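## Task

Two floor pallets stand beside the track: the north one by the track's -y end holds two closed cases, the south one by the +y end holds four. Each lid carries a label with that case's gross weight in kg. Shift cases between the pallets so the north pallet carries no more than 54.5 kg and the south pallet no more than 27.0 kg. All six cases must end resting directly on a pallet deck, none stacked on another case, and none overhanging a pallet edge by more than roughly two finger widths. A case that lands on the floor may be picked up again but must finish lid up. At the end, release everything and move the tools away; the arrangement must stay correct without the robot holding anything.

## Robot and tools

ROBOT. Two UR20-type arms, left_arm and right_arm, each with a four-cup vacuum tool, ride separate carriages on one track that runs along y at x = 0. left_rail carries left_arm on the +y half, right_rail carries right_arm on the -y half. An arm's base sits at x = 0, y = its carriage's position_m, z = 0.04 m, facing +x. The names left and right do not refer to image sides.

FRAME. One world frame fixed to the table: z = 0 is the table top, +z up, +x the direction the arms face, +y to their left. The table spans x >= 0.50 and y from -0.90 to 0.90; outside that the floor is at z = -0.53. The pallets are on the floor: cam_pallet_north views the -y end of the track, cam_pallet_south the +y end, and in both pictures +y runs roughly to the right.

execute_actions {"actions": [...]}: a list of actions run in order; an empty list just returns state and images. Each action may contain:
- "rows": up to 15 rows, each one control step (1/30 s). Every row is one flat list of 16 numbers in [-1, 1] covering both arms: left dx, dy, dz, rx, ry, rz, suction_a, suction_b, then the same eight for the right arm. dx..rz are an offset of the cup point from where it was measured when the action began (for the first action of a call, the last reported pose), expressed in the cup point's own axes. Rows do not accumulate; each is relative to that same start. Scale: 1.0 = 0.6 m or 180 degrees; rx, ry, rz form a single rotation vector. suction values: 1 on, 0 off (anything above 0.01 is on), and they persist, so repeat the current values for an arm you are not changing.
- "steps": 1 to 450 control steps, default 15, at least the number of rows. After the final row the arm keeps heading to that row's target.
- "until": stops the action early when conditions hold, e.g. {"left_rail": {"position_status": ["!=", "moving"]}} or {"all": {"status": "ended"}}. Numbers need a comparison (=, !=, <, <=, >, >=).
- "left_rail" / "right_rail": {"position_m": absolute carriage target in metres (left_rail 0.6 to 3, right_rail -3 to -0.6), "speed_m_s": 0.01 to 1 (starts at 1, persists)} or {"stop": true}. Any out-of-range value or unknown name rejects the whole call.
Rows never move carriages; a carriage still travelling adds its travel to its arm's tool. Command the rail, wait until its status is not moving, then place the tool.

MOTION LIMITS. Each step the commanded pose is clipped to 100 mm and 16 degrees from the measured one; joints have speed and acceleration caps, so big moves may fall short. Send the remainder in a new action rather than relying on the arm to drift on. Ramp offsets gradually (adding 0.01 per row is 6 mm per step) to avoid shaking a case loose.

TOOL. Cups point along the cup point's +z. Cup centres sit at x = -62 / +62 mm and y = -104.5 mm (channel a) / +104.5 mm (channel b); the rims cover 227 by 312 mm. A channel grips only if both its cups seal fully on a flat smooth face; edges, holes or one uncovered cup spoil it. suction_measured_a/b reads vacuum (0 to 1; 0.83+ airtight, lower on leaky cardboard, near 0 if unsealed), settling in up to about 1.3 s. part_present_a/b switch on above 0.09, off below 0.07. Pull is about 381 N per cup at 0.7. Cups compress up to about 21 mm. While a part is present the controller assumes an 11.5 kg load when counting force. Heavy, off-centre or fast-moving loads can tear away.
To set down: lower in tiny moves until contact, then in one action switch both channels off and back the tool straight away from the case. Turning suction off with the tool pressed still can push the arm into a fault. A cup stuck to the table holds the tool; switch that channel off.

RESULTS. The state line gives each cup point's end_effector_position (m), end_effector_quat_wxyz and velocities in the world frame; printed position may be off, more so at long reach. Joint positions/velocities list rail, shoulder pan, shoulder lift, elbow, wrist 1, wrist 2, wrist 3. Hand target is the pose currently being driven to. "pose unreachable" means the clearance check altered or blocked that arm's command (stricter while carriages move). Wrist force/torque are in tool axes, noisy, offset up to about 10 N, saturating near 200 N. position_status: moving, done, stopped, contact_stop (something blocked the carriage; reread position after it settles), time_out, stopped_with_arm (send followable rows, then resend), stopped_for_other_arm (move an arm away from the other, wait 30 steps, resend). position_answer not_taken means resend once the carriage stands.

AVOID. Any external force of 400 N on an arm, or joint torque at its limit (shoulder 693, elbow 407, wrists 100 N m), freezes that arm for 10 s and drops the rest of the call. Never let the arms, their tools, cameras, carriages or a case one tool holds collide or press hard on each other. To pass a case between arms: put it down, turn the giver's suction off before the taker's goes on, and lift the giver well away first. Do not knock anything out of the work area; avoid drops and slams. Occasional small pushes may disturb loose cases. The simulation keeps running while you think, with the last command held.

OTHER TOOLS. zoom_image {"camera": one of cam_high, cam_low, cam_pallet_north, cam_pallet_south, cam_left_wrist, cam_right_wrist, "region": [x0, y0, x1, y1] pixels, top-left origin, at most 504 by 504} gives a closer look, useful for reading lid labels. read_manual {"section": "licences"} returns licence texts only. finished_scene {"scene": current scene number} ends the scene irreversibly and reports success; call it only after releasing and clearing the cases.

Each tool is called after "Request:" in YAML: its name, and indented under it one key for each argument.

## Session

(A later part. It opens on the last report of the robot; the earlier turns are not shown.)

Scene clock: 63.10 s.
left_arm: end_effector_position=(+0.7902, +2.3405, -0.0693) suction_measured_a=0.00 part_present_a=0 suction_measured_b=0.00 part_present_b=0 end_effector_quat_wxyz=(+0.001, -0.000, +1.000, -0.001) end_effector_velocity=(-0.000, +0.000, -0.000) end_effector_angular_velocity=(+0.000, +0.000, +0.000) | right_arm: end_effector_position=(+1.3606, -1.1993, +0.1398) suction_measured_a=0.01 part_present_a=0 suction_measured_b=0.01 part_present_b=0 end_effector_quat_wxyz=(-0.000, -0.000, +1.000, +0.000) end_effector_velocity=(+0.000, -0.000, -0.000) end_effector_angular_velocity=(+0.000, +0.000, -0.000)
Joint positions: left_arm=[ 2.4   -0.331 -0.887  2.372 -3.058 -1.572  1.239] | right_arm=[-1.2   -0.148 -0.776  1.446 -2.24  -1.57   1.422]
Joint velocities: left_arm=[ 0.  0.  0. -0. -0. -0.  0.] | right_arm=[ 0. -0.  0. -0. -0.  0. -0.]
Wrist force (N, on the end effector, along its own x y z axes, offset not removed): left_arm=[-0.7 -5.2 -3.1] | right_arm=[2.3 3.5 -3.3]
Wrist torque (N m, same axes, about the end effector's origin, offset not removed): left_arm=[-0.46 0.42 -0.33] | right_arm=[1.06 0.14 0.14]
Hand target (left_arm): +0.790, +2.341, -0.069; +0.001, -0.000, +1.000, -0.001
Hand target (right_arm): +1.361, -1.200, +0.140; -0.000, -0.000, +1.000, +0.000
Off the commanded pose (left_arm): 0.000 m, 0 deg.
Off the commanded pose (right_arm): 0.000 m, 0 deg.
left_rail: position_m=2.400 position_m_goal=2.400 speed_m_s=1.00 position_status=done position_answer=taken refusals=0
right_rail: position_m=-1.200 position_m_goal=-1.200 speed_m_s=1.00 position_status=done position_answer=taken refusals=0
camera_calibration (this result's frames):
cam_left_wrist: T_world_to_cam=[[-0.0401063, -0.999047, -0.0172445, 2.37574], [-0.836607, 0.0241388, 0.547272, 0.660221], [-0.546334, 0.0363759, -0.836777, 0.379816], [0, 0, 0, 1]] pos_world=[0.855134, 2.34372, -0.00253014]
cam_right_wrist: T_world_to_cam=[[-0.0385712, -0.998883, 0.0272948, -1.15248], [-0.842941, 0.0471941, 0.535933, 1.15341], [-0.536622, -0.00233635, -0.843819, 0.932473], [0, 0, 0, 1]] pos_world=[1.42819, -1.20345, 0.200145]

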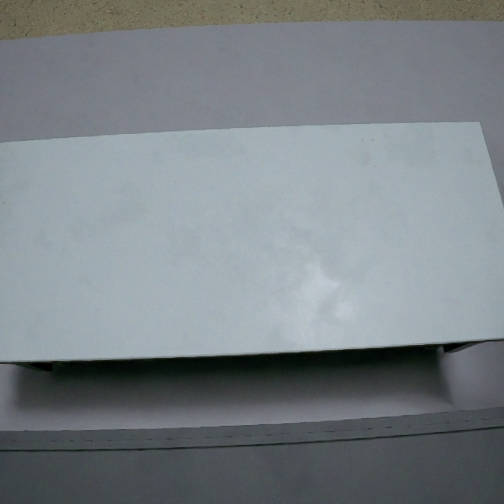

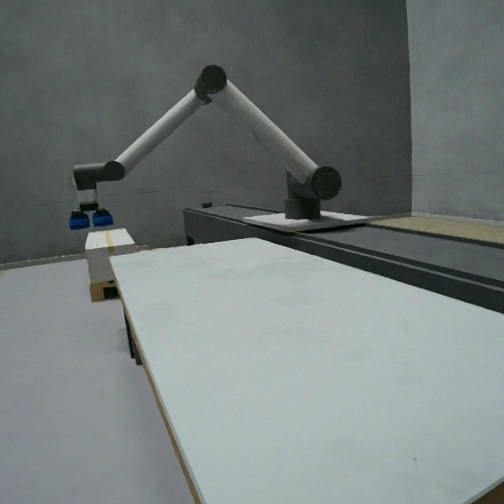

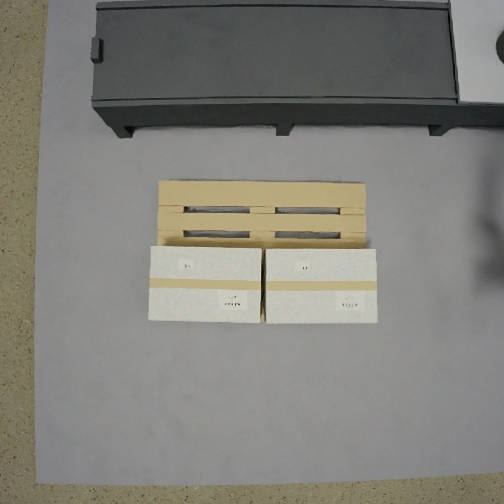

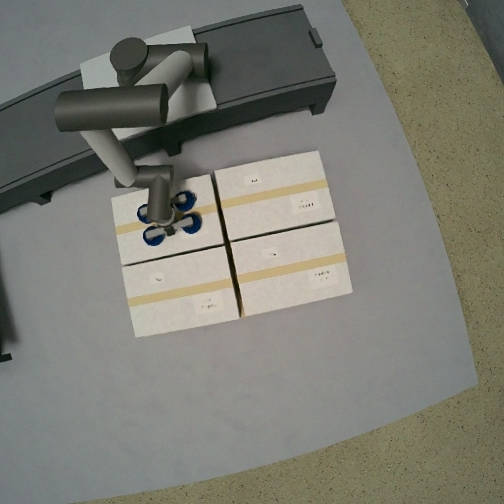

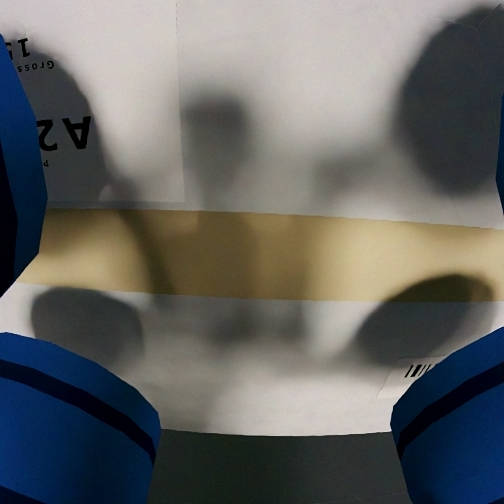

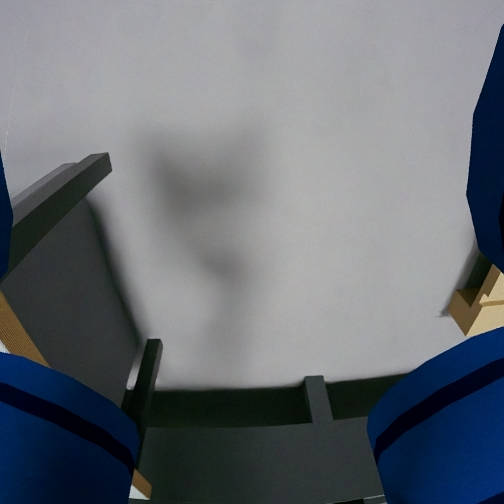

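Request:
execute_actions:
  actions:
    - {"rows":[[0,0,0.06,0,0,0,1,1,0,0,0,0,0,0,0,0]],"steps":50}

Scene clock: 68.40 s.
left_arm: end_effector_position=(+0.7903, +2.3405, -0.1053) suction_measured_a=0.00 part_present_a=0 suction_measured_b=0.00 part_present_b=0 end_effector_quat_wxyz=(+0.001, -0.000, +1.000, -0.001) end_effector_velocity=(-0.000, +0.000, -0.000) end_effector_angular_velocity=(+0.000, +0.000, +0.000) | right_arm: end_effector_position=(+1.3606, -1.1994, +0.1398) suction_measured_a=0.01 part_present_a=0 suction_measured_b=0.01 part_present_b=0 end_effector_quat_wxyz=(-0.000, -0.000, +1.000, +0.000) end_effector_velocity=(+0.000, -0.000, +0.000) end_effector_angular_velocity=(-0.000, -0.000, -0.000)
Joint positions: left_arm=[ 2.4   -0.331 -0.828  2.366 -3.111 -1.572  1.239] | right_arm=[-1.2   -0.148 -0.776  1.446 -2.24  -1.57   1.422]
Joint velocities: left_arm=[ 0.  0.  0. -0. -0. -0. -0.] | right_arm=[ 0. -0. -0.  0. -0.  0.  0.]
Wrist force (N, on the end effector, along its own x y z axes, offset not removed): left_arm=[-9.2 2.9 -9.3] | right_arm=[-1.9 4.0 -1.2]
Wrist torque (N m, same axes, about the end effector's origin, offset not removed): left_arm=[0.92 1.83 -0.37] | right_arm=[1.04 0.63 0.03]
Hand target (left_arm): +0.790, +2.341, -0.105; +0.001, -0.000, +1.000, -0.001
Hand target (right_arm): +1.361, -1.200, +0.140; -0.000, -0.000, +1.000, +0.000
Off the commanded pose (left_arm): 0.000 m, 0 deg.
Off the commanded pose (right_arm): 0.000 m, 0 deg.
left_rail: position_m=2.400 position_m_goal=2.400 speed_m_s=1.00 position_status=done position_answer=taken refusals=0
right_rail: position_m=-1.200 position_m_goal=-1.200 speed_m_s=1.00 position_status=done position_answer=taken refusals=0
camera_calibration (this result's frames):
cam_left_wrist: T_world_to_cam=[[-0.040098, -0.999047, -0.017244, 2.37511], [-0.836608, 0.0241322, 0.54727, 0.67995], [-0.546332, 0.0363709, -0.836779, 0.349731], [0, 0, 0, 1]] pos_world=[0.855158, 2.34372, -0.0385123]
cam_right_wrist: T_world_to_cam=[[-0.0385963, -0.998882, 0.0272963, -1.15248], [-0.842945, 0.0472161, 0.535923, 1.15345], [-0.536613, -0.00232461, -0.843825, 0.932487], [0, 0, 0, 1]] pos_world=[1.4282, -1.20349, 0.200154]

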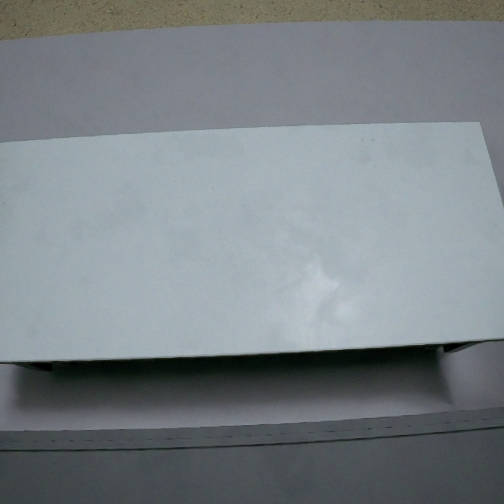

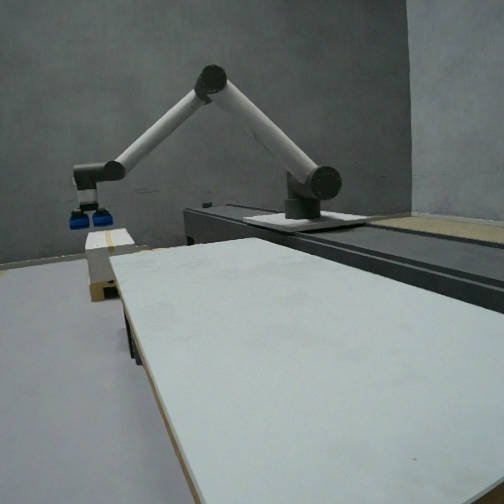

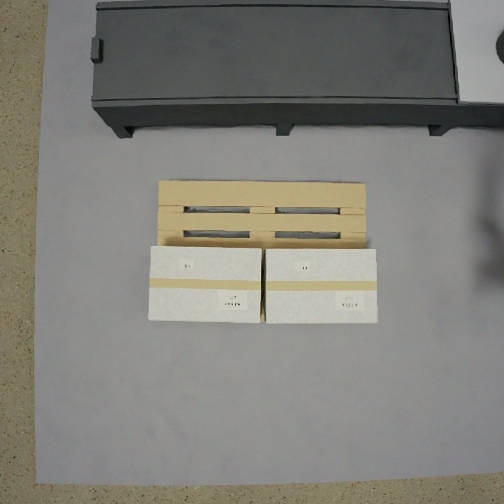

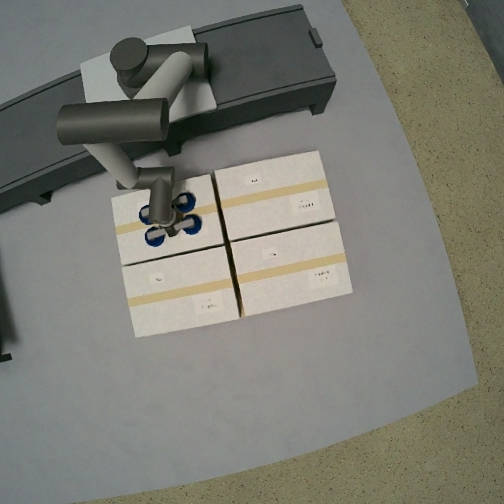

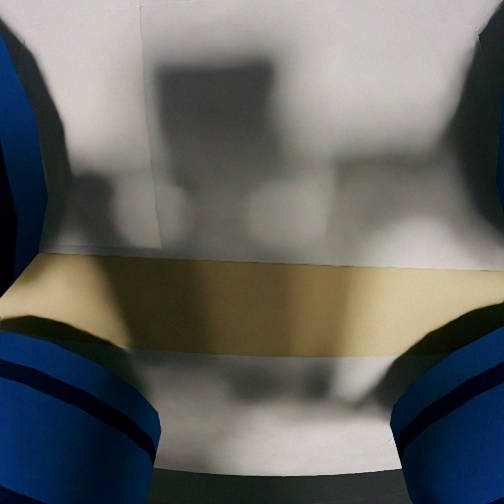

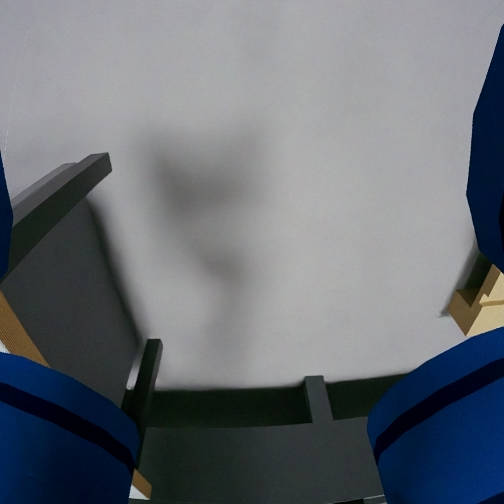

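Request:
execute_actions:
  actions:
    - {"rows":[[0,0,0.04,0,0,0,1,1,0,0,0,0,0,0,0,0]],"steps":50}

Scene clock: 72.03 s.
left_arm: end_effector_position=(+0.7903, +2.3405, -0.1292) suction_measured_a=0.91 part_present_a=1 suction_measured_b=0.91 part_present_b=1 end_effector_quat_wxyz=(+0.001, -0.000, +1.000, -0.001) end_effector_velocity=(-0.000, -0.000, +0.000) end_effector_angular_velocity=(-0.000, +0.000, -0.000) | right_arm: end_effector_position=(+1.3606, -1.1993, +0.1398) suction_measured_a=0.01 part_present_a=0 suction_measured_b=0.01 part_present_b=0 end_effector_quat_wxyz=(-0.000, -0.000, +1.000, +0.000) end_effector_velocity=(+0.000, -0.000, +0.000) end_effector_angular_velocity=(-0.000, -0.000, +0.000)
Joint positions: left_arm=[ 2.4   -0.331 -0.788  2.36  -3.145 -1.572  1.239] | right_arm=[-1.2   -0.148 -0.776  1.446 -2.24  -1.57   1.422]
Joint velocities: left_arm=[ 0. -0.  0. -0. -0. -0. -0.] | right_arm=[ 0. -0. -0.  0. -0.  0. -0.]
Wrist force (N, on the end effector, along its own x y z axes, offset not removed): left_arm=[-4.6 -1.8 39.1] | right_arm=[3.0 4.2 1.6]
Wrist torque (N m, same axes, about the end effector's origin, offset not removed): left_arm=[-9.55 -1.11 -0.58] | right_arm=[1.02 -0.13 0.28]
Hand target (left_arm): +0.790, +2.341, -0.129; +0.001, -0.000, +1.000, -0.001
Hand target (right_arm): +1.361, -1.200, +0.140; -0.000, -0.000, +1.000, +0.000
Off the commanded pose (left_arm): 0.000 m, 0 deg.
Off the commanded pose (right_arm): 0.000 m, 0 deg.
left_rail: position_m=2.400 position_m_goal=2.400 speed_m_s=1.00 position_status=done position_answer=taken refusals=0
right_rail: position_m=-1.200 position_m_goal=-1.200 speed_m_s=1.00 position_status=done position_answer=taken refusals=0
camera_calibration (this result's frames):
cam_left_wrist: T_world_to_cam=[[-0.0401325, -0.999045, -0.0172502, 2.37471], [-0.836608, 0.0241578, 0.547268, 0.693032], [-0.546329, 0.0363949, -0.836779, 0.329607], [0, 0, 0, 1]] pos_world=[0.855173, 2.3437, -0.0625022]
cam_right_wrist: T_world_to_cam=[[-0.0385711, -0.998883, 0.0272951, -1.15248], [-0.842942, 0.0471941, 0.535931, 1.15341], [-0.53662, -0.00233676, -0.843821, 0.932473], [0, 0, 0, 1]] pos_world=[1.42819, -1.20345, 0.200147]

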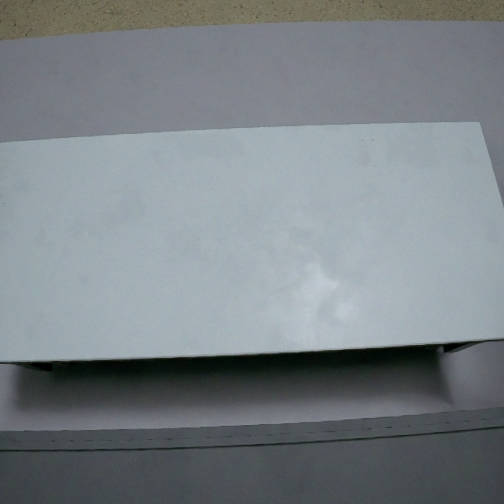

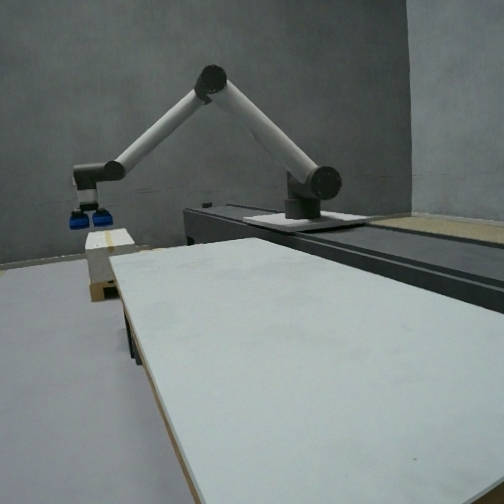

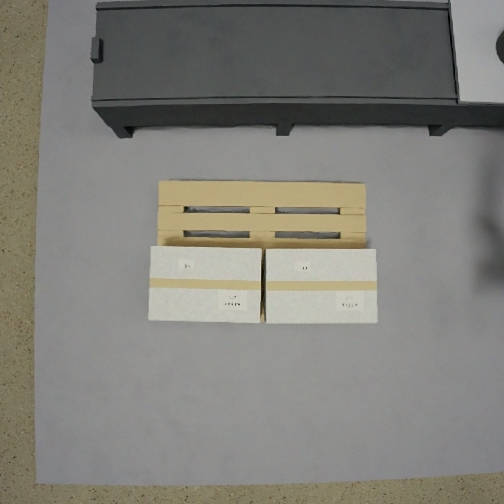

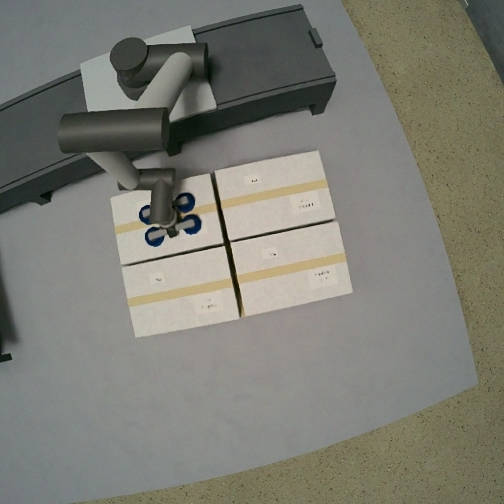

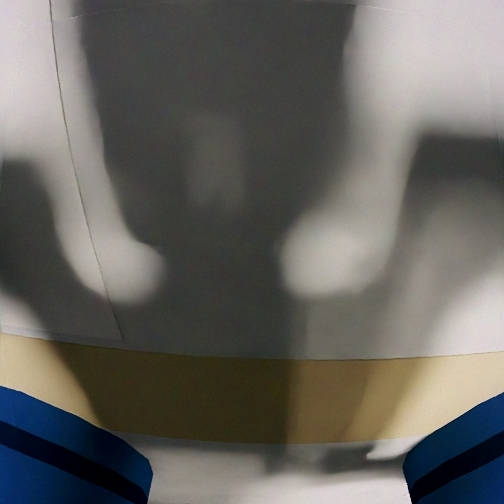

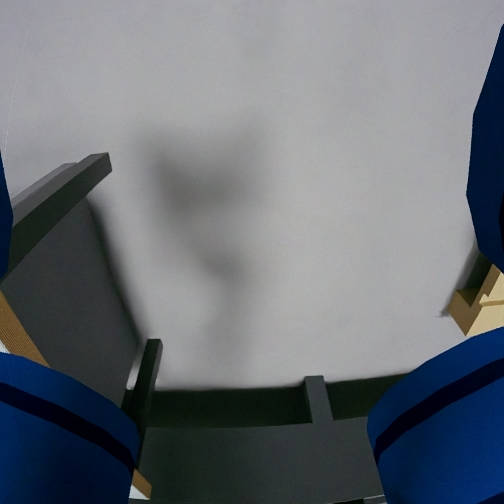

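Request:
execute_actions:
  actions:
    - {"rows":[[0,0,-0.03,0,0,0,1,1,0,0,0,0,0,0,0,0],[0,0,-0.08,0,0,0,1,1,0,0,0,0,0,0,0,0],[0,0,-0.15,0,0,0,1,1,0,0,0,0,0,0,0,0],[0,0,-0.25,0,0,0,1,1,0,0,0,0,0,0,0,0],[-0.05,0,-0.4,0,0,0,1,1,0,0,0,0,0,0,0,0],[-0.1,0,-0.55,0,0,0,1,1,0,0,0,0,0,0,0,0],[-0.15,0,-0.7,0,0,0,1,1,0,0,0,0,0,0,0,0],[-0.18,0,-0.85,0,0,0,1,1,0,0,0,0,0,0,0,0],[-0.18,0,-0.97,0,0,0,1,1,0,0,0,0,0,0,0,0]],"steps":60}
    - {"left_rail":{"position_m":0.6,"speed_m_s":0.6},"steps":200,"until":{"left_rail":{"position_status":["!=","moving"]}}}
    - {"steps":10}

Scene clock: 88.90 s.
left_arm: end_effector_position=(+0.8980, +0.5406, +0.4526) suction_measured_a=0.91 part_present_a=1 suction_measured_b=0.91 part_present_b=1 end_effector_quat_wxyz=(+0.001, -0.000, +1.000, -0.001) end_effector_velocity=(-0.000, -0.000, +0.000) end_effector_angular_velocity=(-0.002, +0.000, +0.000) | right_arm: end_effector_position=(+1.3606, -1.1993, +0.1398) suction_measured_a=0.01 part_present_a=0 suction_measured_b=0.01 part_present_b=0 end_effector_quat_wxyz=(-0.000, -0.000, +1.000, +0.000) end_effector_velocity=(-0.000, +0.000, -0.000) end_effector_angular_velocity=(+0.000, +0.000, +0.000)
Joint positions: left_arm=[ 0.6   -0.291 -1.451  2.018 -2.14  -1.572  1.279] | right_arm=[-1.2   -0.148 -0.776  1.446 -2.24  -1.57   1.422]
Joint velocities: left_arm=[ 0.     0.     0.     0.     0.    -0.002  0.   ] | right_arm=[ 0.  0.  0.  0.  0. -0.  0.]
Wrist force (N, on the end effector, along its own x y z axes, offset not removed): left_arm=[-6.2 1.0 35.1] | right_arm=[0.6 4.4 3.3]
Wrist torque (N m, same axes, about the end effector's origin, offset not removed): left_arm=[-9.20 -1.38 -0.62] | right_arm=[0.98 0.39 0.26]
Hand target (left_arm): +0.898, +0.541, +0.453; +0.001, -0.000, +1.000, -0.001
Hand target (right_arm): +1.361, -1.200, +0.140; -0.000, -0.000, +1.000, +0.000
Off the commanded pose (left_arm): 0.001 m, 0 deg.
Off the commanded pose (right_arm): 0.000 m, 0 deg.
left_rail: position_m=0.600 position_m_goal=0.600 speed_m_s=0.60 position_status=done position_answer=taken refusals=0
right_rail: position_m=-1.200 position_m_goal=-1.200 speed_m_s=1.00 position_status=done position_answer=taken refusals=0
camera_calibration (this result's frames):
cam_left_wrist: T_world_to_cam=[[-0.0401861, -0.999039, -0.0175026, 0.591049], [-0.83663, 0.024066, 0.547239, 0.508319], [-0.546292, 0.0366346, -0.836793, 0.940648], [0, 0, 0, 1]] pos_world=[0.962896, 0.543788, 0.5193]
cam_right_wrist: T_world_to_cam=[[-0.038571, -0.998883, 0.0272952, -1.15248], [-0.842942, 0.0471942, 0.535931, 1.15341], [-0.53662, -0.00233684, -0.843821, 0.932473], [0, 0, 0, 1]] pos_world=[1.42819, -1.20345, 0.200147]

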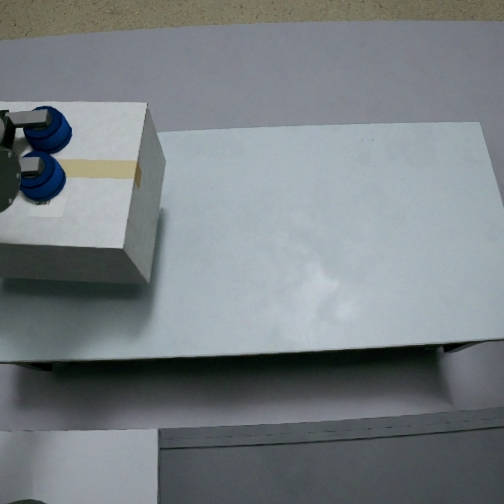

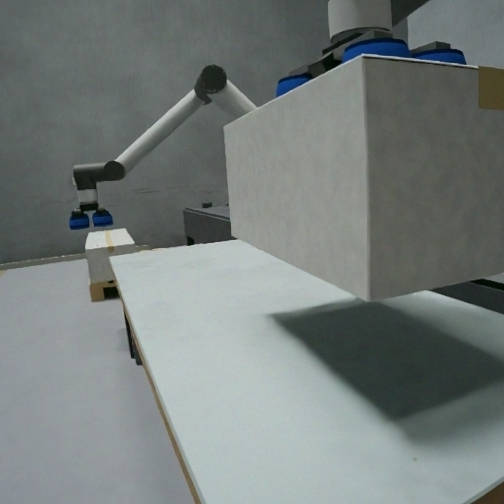

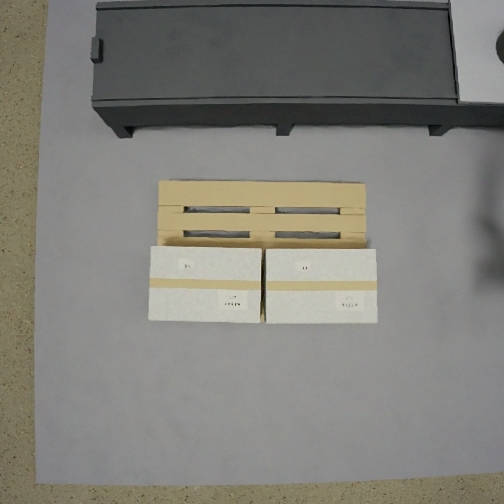

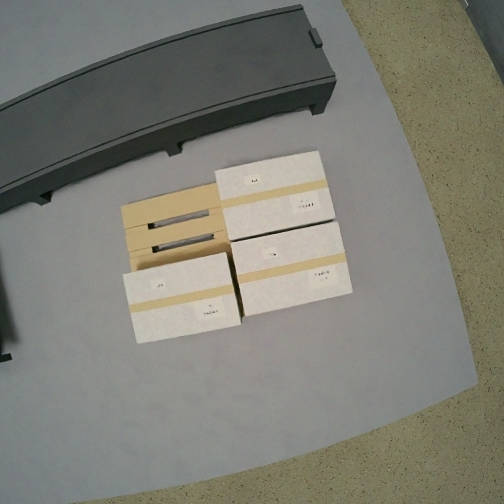

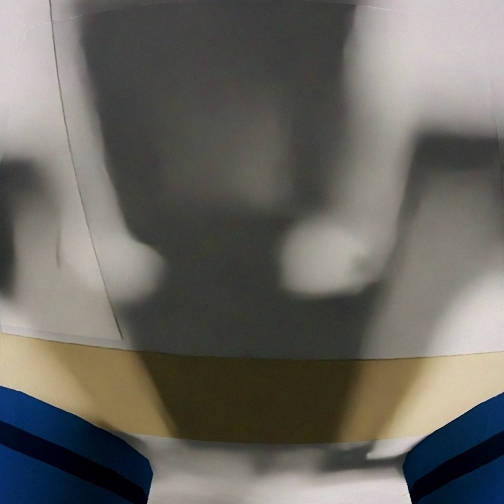

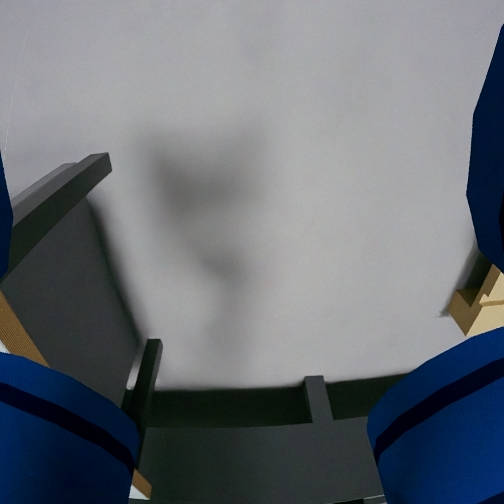

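Request:
execute_actions:
  actions:
    - {"rows":[[0,-0.05,0,0,0,0,1,1,0,0,0,0,0,0,0,0],[0,-0.15,0.03,0,0,0,1,1,0,0,0,0,0,0,0,0],[0,-0.3,0.08,0,0,0,1,1,0,0,0,0,0,0,0,0],[0,-0.5,0.14,0,0,0,1,1,0,0,0,0,0,0,0,0],[0,-0.7,0.2,0,0,0,1,1,0,0,0,0,0,0,0,0],[0,-0.9,0.25,0,0,0,1,1,0,0,0,0,0,0,0,0]],"steps":60}

Scene clock: 97.97 s.
left_arm: end_effector_position=(+0.8984, +0.0010, +0.3027) suction_measured_a=0.91 part_present_a=1 suction_measured_b=0.91 part_present_b=1 end_effector_quat_wxyz=(+0.000, -0.000, +1.000, -0.001) end_effector_velocity=(+0.000, -0.001, -0.000) end_effector_angular_velocity=(+0.000, +0.000, -0.000) | right_arm: end_effector_position=(+1.3606, -1.1993, +0.1398) suction_measured_a=0.01 part_present_a=0 suction_measured_b=0.01 part_present_b=0 end_effector_quat_wxyz=(-0.000, -0.000, +1.000, +0.000) end_effector_velocity=(+0.000, -0.000, +0.000) end_effector_angular_velocity=(-0.000, -0.000, -0.000)
Joint positions: left_arm=[ 0.6   -0.775 -1.155  1.864 -2.281 -1.572  0.795] | right_arm=[-1.2   -0.148 -0.776  1.446 -2.24  -1.57   1.422]
Joint velocities: left_arm=[ 0.    -0.001  0.001 -0.001  0.    -0.    -0.   ] | right_arm=[ 0. -0. -0. -0.  0. -0.  0.]
Wrist force (N, on the end effector, along its own x y z axes, offset not removed): left_arm=[-3.4 1.5 41.6] | right_arm=[3.1 1.0 3.1]
Wrist torque (N m, same axes, about the end effector's origin, offset not removed): left_arm=[-9.15 -1.40 -0.31] | right_arm=[0.54 -0.09 0.10]
Hand target (left_arm): +0.898, +0.001, +0.303; +0.000, -0.000, +1.000, -0.001
Hand target (right_arm): +1.361, -1.200, +0.140; -0.000, -0.000, +1.000, +0.000
Off the commanded pose (left_arm): 0.001 m, 0 deg.
Off the commanded pose (right_arm): 0.000 m, 0 deg.
left_rail: position_m=0.600 position_m_goal=0.600 speed_m_s=0.60 position_status=done position_answer=taken refusals=0
right_rail: position_m=-1.200 position_m_goal=-1.200 speed_m_s=1.00 position_status=done position_answer=taken refusals=0
camera_calibration (this result's frames):
cam_left_wrist: T_world_to_cam=[[-0.0401786, -0.99905, -0.0168974, 0.0492058], [-0.83619, 0.024362, 0.547898, 0.603097], [-0.546966, 0.0361432, -0.836374, 0.835715], [0, 0, 0, 1]] pos_world=[0.963389, 0.00426085, 0.369366]
cam_right_wrist: T_world_to_cam=[[-0.0385711, -0.998883, 0.0272951, -1.15248], [-0.842942, 0.0471942, 0.535931, 1.15341], [-0.53662, -0.00233676, -0.843821, 0.932473], [0, 0, 0, 1]] pos_world=[1.42819, -1.20345, 0.200147]

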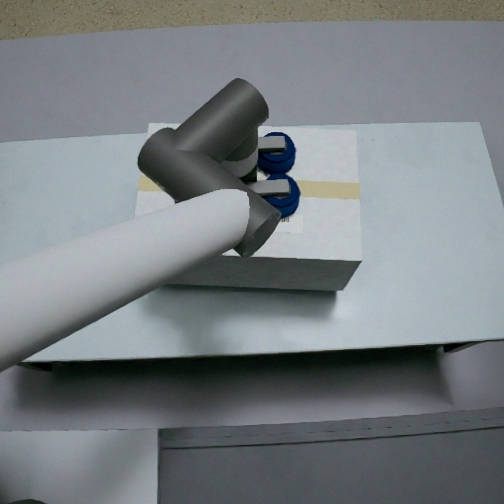

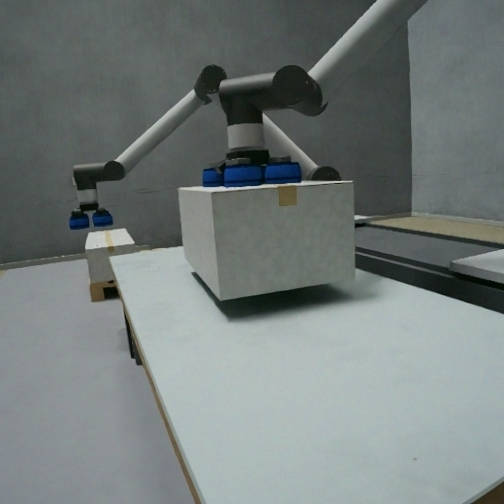

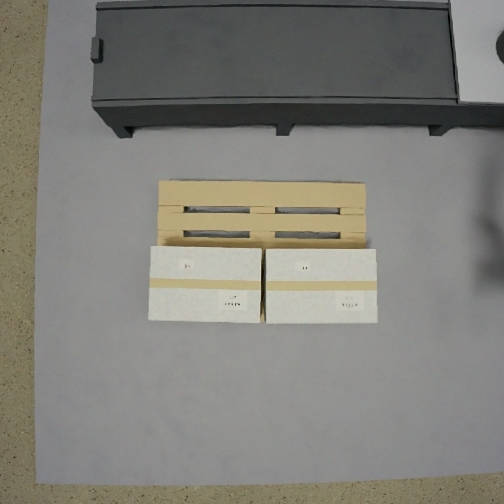

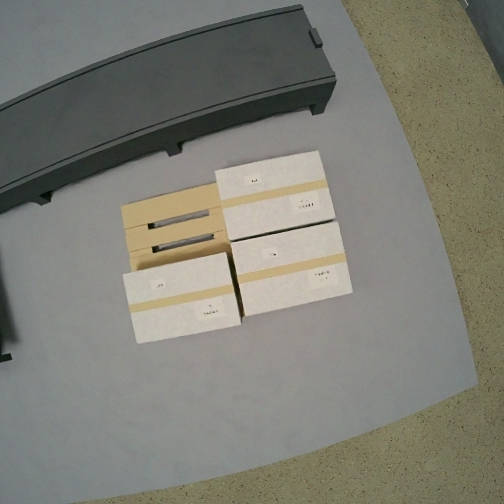

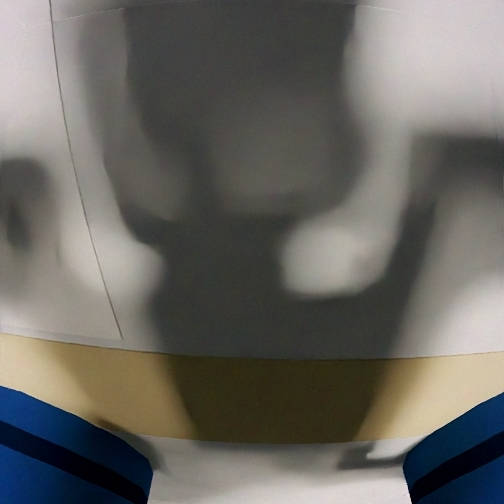

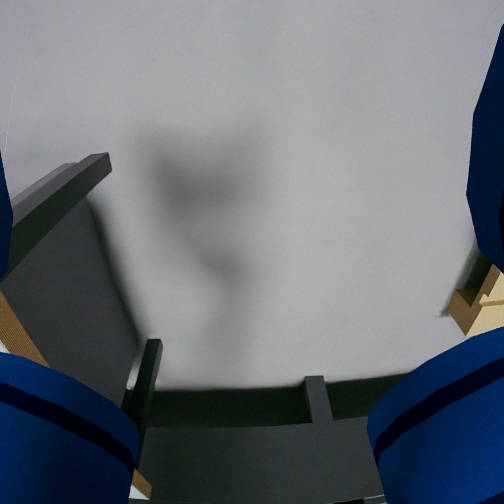

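Lower 3 cm.

Request:
execute_actions:
  actions:
    - {"rows":[[0,0,0.05,0,0,0,1,1,0,0,0,0,0,0,0,0]],"steps":40}

Scene clock: 101.77 s.
left_arm: end_effector_position=(+0.8984, +0.0010, +0.2727) suction_measured_a=0.91 part_present_a=1 suction_measured_b=0.91 part_present_b=1 end_effector_quat_wxyz=(+0.000, -0.000, +1.000, -0.001) end_effector_velocity=(+0.000, +0.000, -0.000) end_effector_angular_velocity=(+0.000, +0.000, +0.000) | right_arm: end_effector_position=(+1.3606, -1.1993, +0.1398) suction_measured_a=0.01 part_present_a=0 suction_measured_b=0.01 part_present_b=0 end_effector_quat_wxyz=(-0.000, -0.000, +1.000, +0.000) end_effector_velocity=(-0.000, -0.000, +0.000) end_effector_angular_velocity=(+0.000, -0.000, -0.000)
Joint positions: left_arm=[ 0.6   -0.775 -1.131  1.879 -2.32  -1.572  0.795] | right_arm=[-1.2   -0.148 -0.776  1.446 -2.24  -1.57   1.422]
Joint velocities: left_arm=[ 0.  0.  0.  0. -0.  0.  0.] | right_arm=[ 0. -0. -0.  0.  0.  0.  0.]
Wrist force (N, on the end effector, along its own x y z axes, offset not removed): left_arm=[-5.2 -3.9 35.8] | right_arm=[1.9 -0.6 1.1]
Wrist torque (N m, same axes, about the end effector's origin, offset not removed): left_arm=[-10.05 -1.19 -0.29] | right_arm=[0.33 0.17 0.36]
Hand target (left_arm): +0.898, +0.001, +0.273; +0.000, -0.000, +1.000, -0.001
Hand target (right_arm): +1.361, -1.200, +0.140; -0.000, -0.000, +1.000, +0.000
Off the commanded pose (left_arm): 0.000 m, 0 deg.
Off the commanded pose (right_arm): 0.000 m, 0 deg.
left_rail: position_m=0.600 position_m_goal=0.600 speed_m_s=0.60 position_status=done position_answer=taken refusals=0
right_rail: position_m=-1.200 position_m_goal=-1.200 speed_m_s=1.00 position_status=done position_answer=taken refusals=0
camera_calibration (this result's frames):
cam_left_wrist: T_world_to_cam=[[-0.0402032, -0.999049, -0.0168804, 0.0486865], [-0.836186, 0.0243917, 0.547903, 0.619515], [-0.54697, 0.0361426, -0.836372, 0.810638], [0, 0, 0, 1]] pos_world=[0.963382, 0.00423054, 0.339383]
cam_right_wrist: T_world_to_cam=[[-0.0385712, -0.998883, 0.0272952, -1.15248], [-0.842942, 0.0471943, 0.535931, 1.15341], [-0.53662, -0.00233676, -0.843821, 0.932473], [0, 0, 0, 1]] pos_world=[1.42819, -1.20345, 0.200147]

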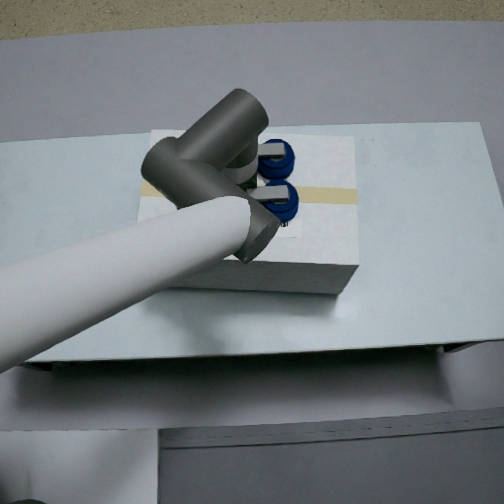

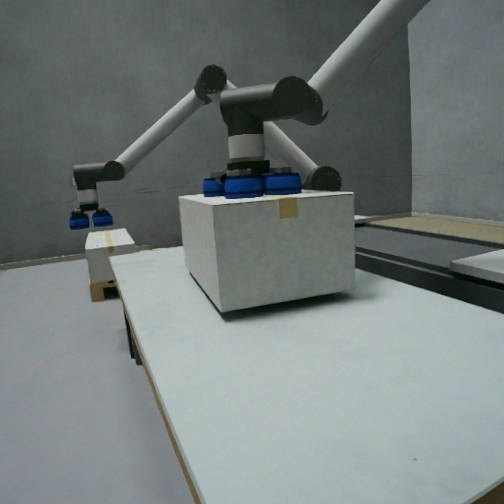

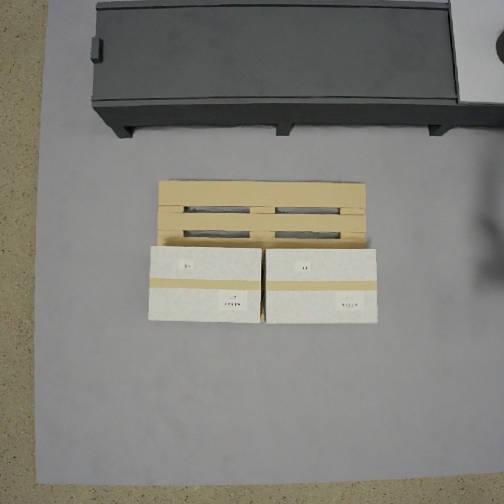

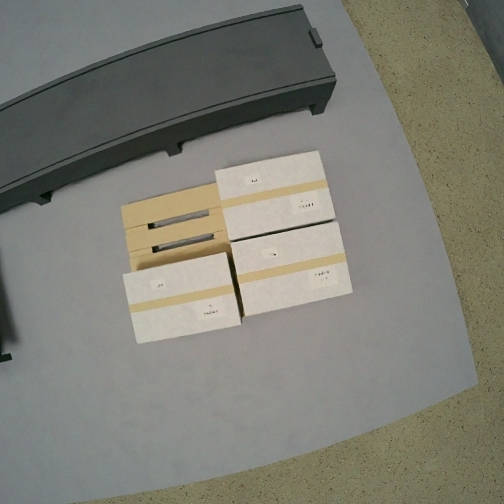

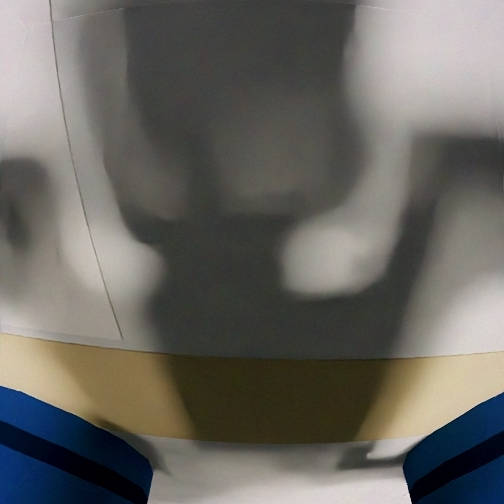

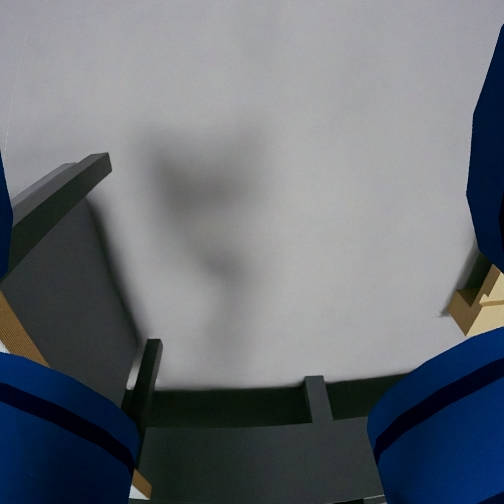

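Request:
execute_actions:
  actions:
    - {"rows":[[0,0,0.025,0,0,0,1,1,0,0,0,0,0,0,0,0]],"steps":40}

Scene clock: 105.50 s.
left_arm: end_effector_position=(+0.8985, +0.0010, +0.2577) suction_measured_a=0.91 part_present_a=1 suction_measured_b=0.91 part_present_b=1 end_effector_quat_wxyz=(+0.000, -0.000, +1.000, -0.001) end_effector_velocity=(-0.000, -0.000, -0.000) end_effector_angular_velocity=(-0.000, +0.000, -0.000) | right_arm: end_effector_position=(+1.3606, -1.1993, +0.1398) suction_measured_a=0.01 part_present_a=0 suction_measured_b=0.01 part_present_b=0 end_effector_quat_wxyz=(-0.000, -0.000, +1.000, +0.000) end_effector_velocity=(+0.000, +0.000, +0.000) end_effector_angular_velocity=(-0.000, -0.000, +0.000)
Joint positions: left_arm=[ 0.6   -0.775 -1.118  1.886 -2.34  -1.572  0.795] | right_arm=[-1.2   -0.148 -0.776  1.446 -2.24  -1.57   1.422]
Joint velocities: left_arm=[ 0. -0.  0.  0. -0. -0.  0.] | right_arm=[ 0.  0. -0.  0. -0. -0. -0.]
Wrist force (N, on the end effector, along its own x y z axes, offset not removed): left_arm=[-2.3 -5.1 38.3] | right_arm=[-0.9 2.0 -1.0]
Wrist torque (N m, same axes, about the end effector's origin, offset not removed): left_arm=[-10.04 -1.44 -0.40] | right_arm=[0.71 0.52 0.40]
Hand target (left_arm): +0.898, +0.001, +0.258; +0.000, -0.000, +1.000, -0.001
Hand target (right_arm): +1.361, -1.200, +0.140; -0.000, -0.000, +1.000, +0.000
Off the commanded pose (left_arm): 0.000 m, 0 deg.
Off the commanded pose (right_arm): 0.000 m, 0 deg.
left_rail: position_m=0.600 position_m_goal=0.600 speed_m_s=0.60 position_status=done position_answer=taken refusals=0
right_rail: position_m=-1.200 position_m_goal=-1.200 speed_m_s=1.00 position_status=done position_answer=taken refusals=0
camera_calibration (this result's frames):
cam_left_wrist: T_world_to_cam=[[-0.0401997, -0.999049, -0.0169051, 0.0484708], [-0.836202, 0.0243763, 0.54788, 0.627774], [-0.546947, 0.0361607, -0.836386, 0.798098], [0, 0, 0, 1]] pos_world=[0.963411, 0.00426205, 0.324393]
cam_right_wrist: T_world_to_cam=[[-0.038571, -0.998883, 0.0272952, -1.15248], [-0.842942, 0.0471941, 0.535931, 1.15341], [-0.53662, -0.00233685, -0.843821, 0.932473], [0, 0, 0, 1]] pos_world=[1.42819, -1.20345, 0.200147]

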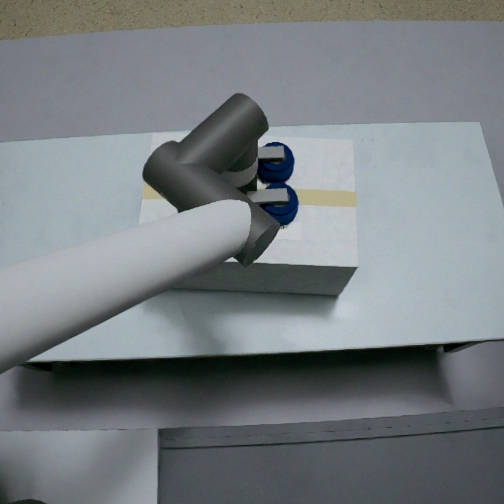

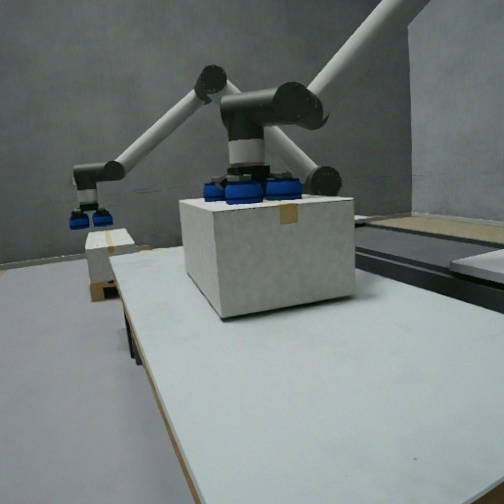

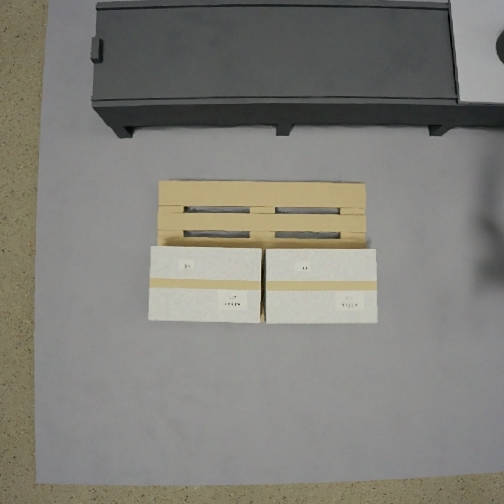

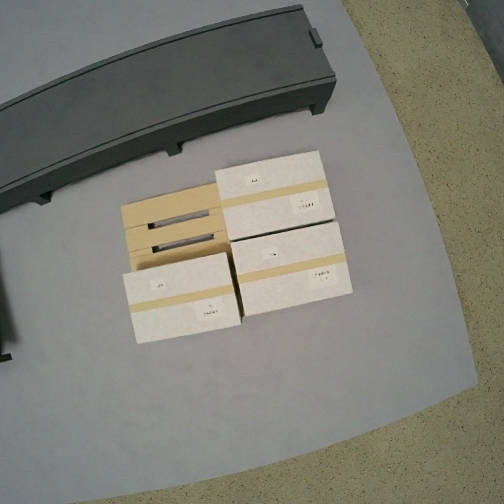

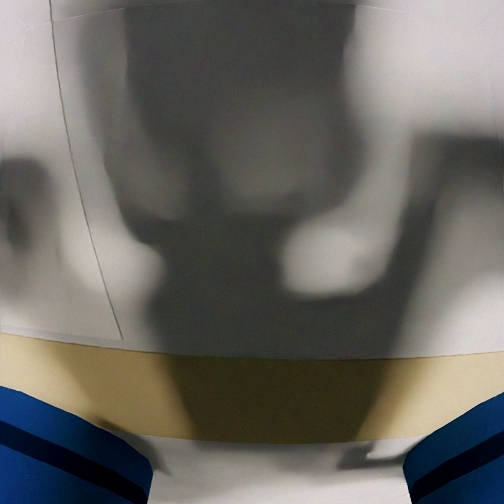

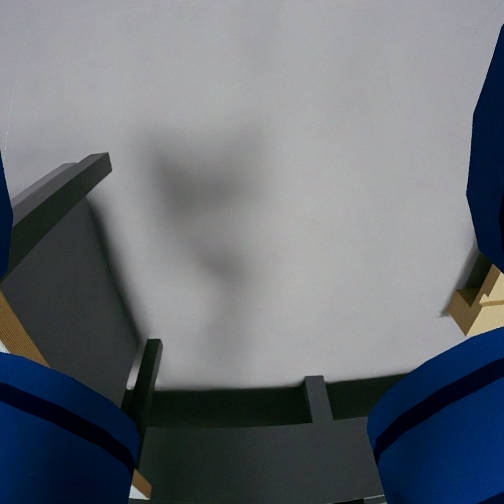

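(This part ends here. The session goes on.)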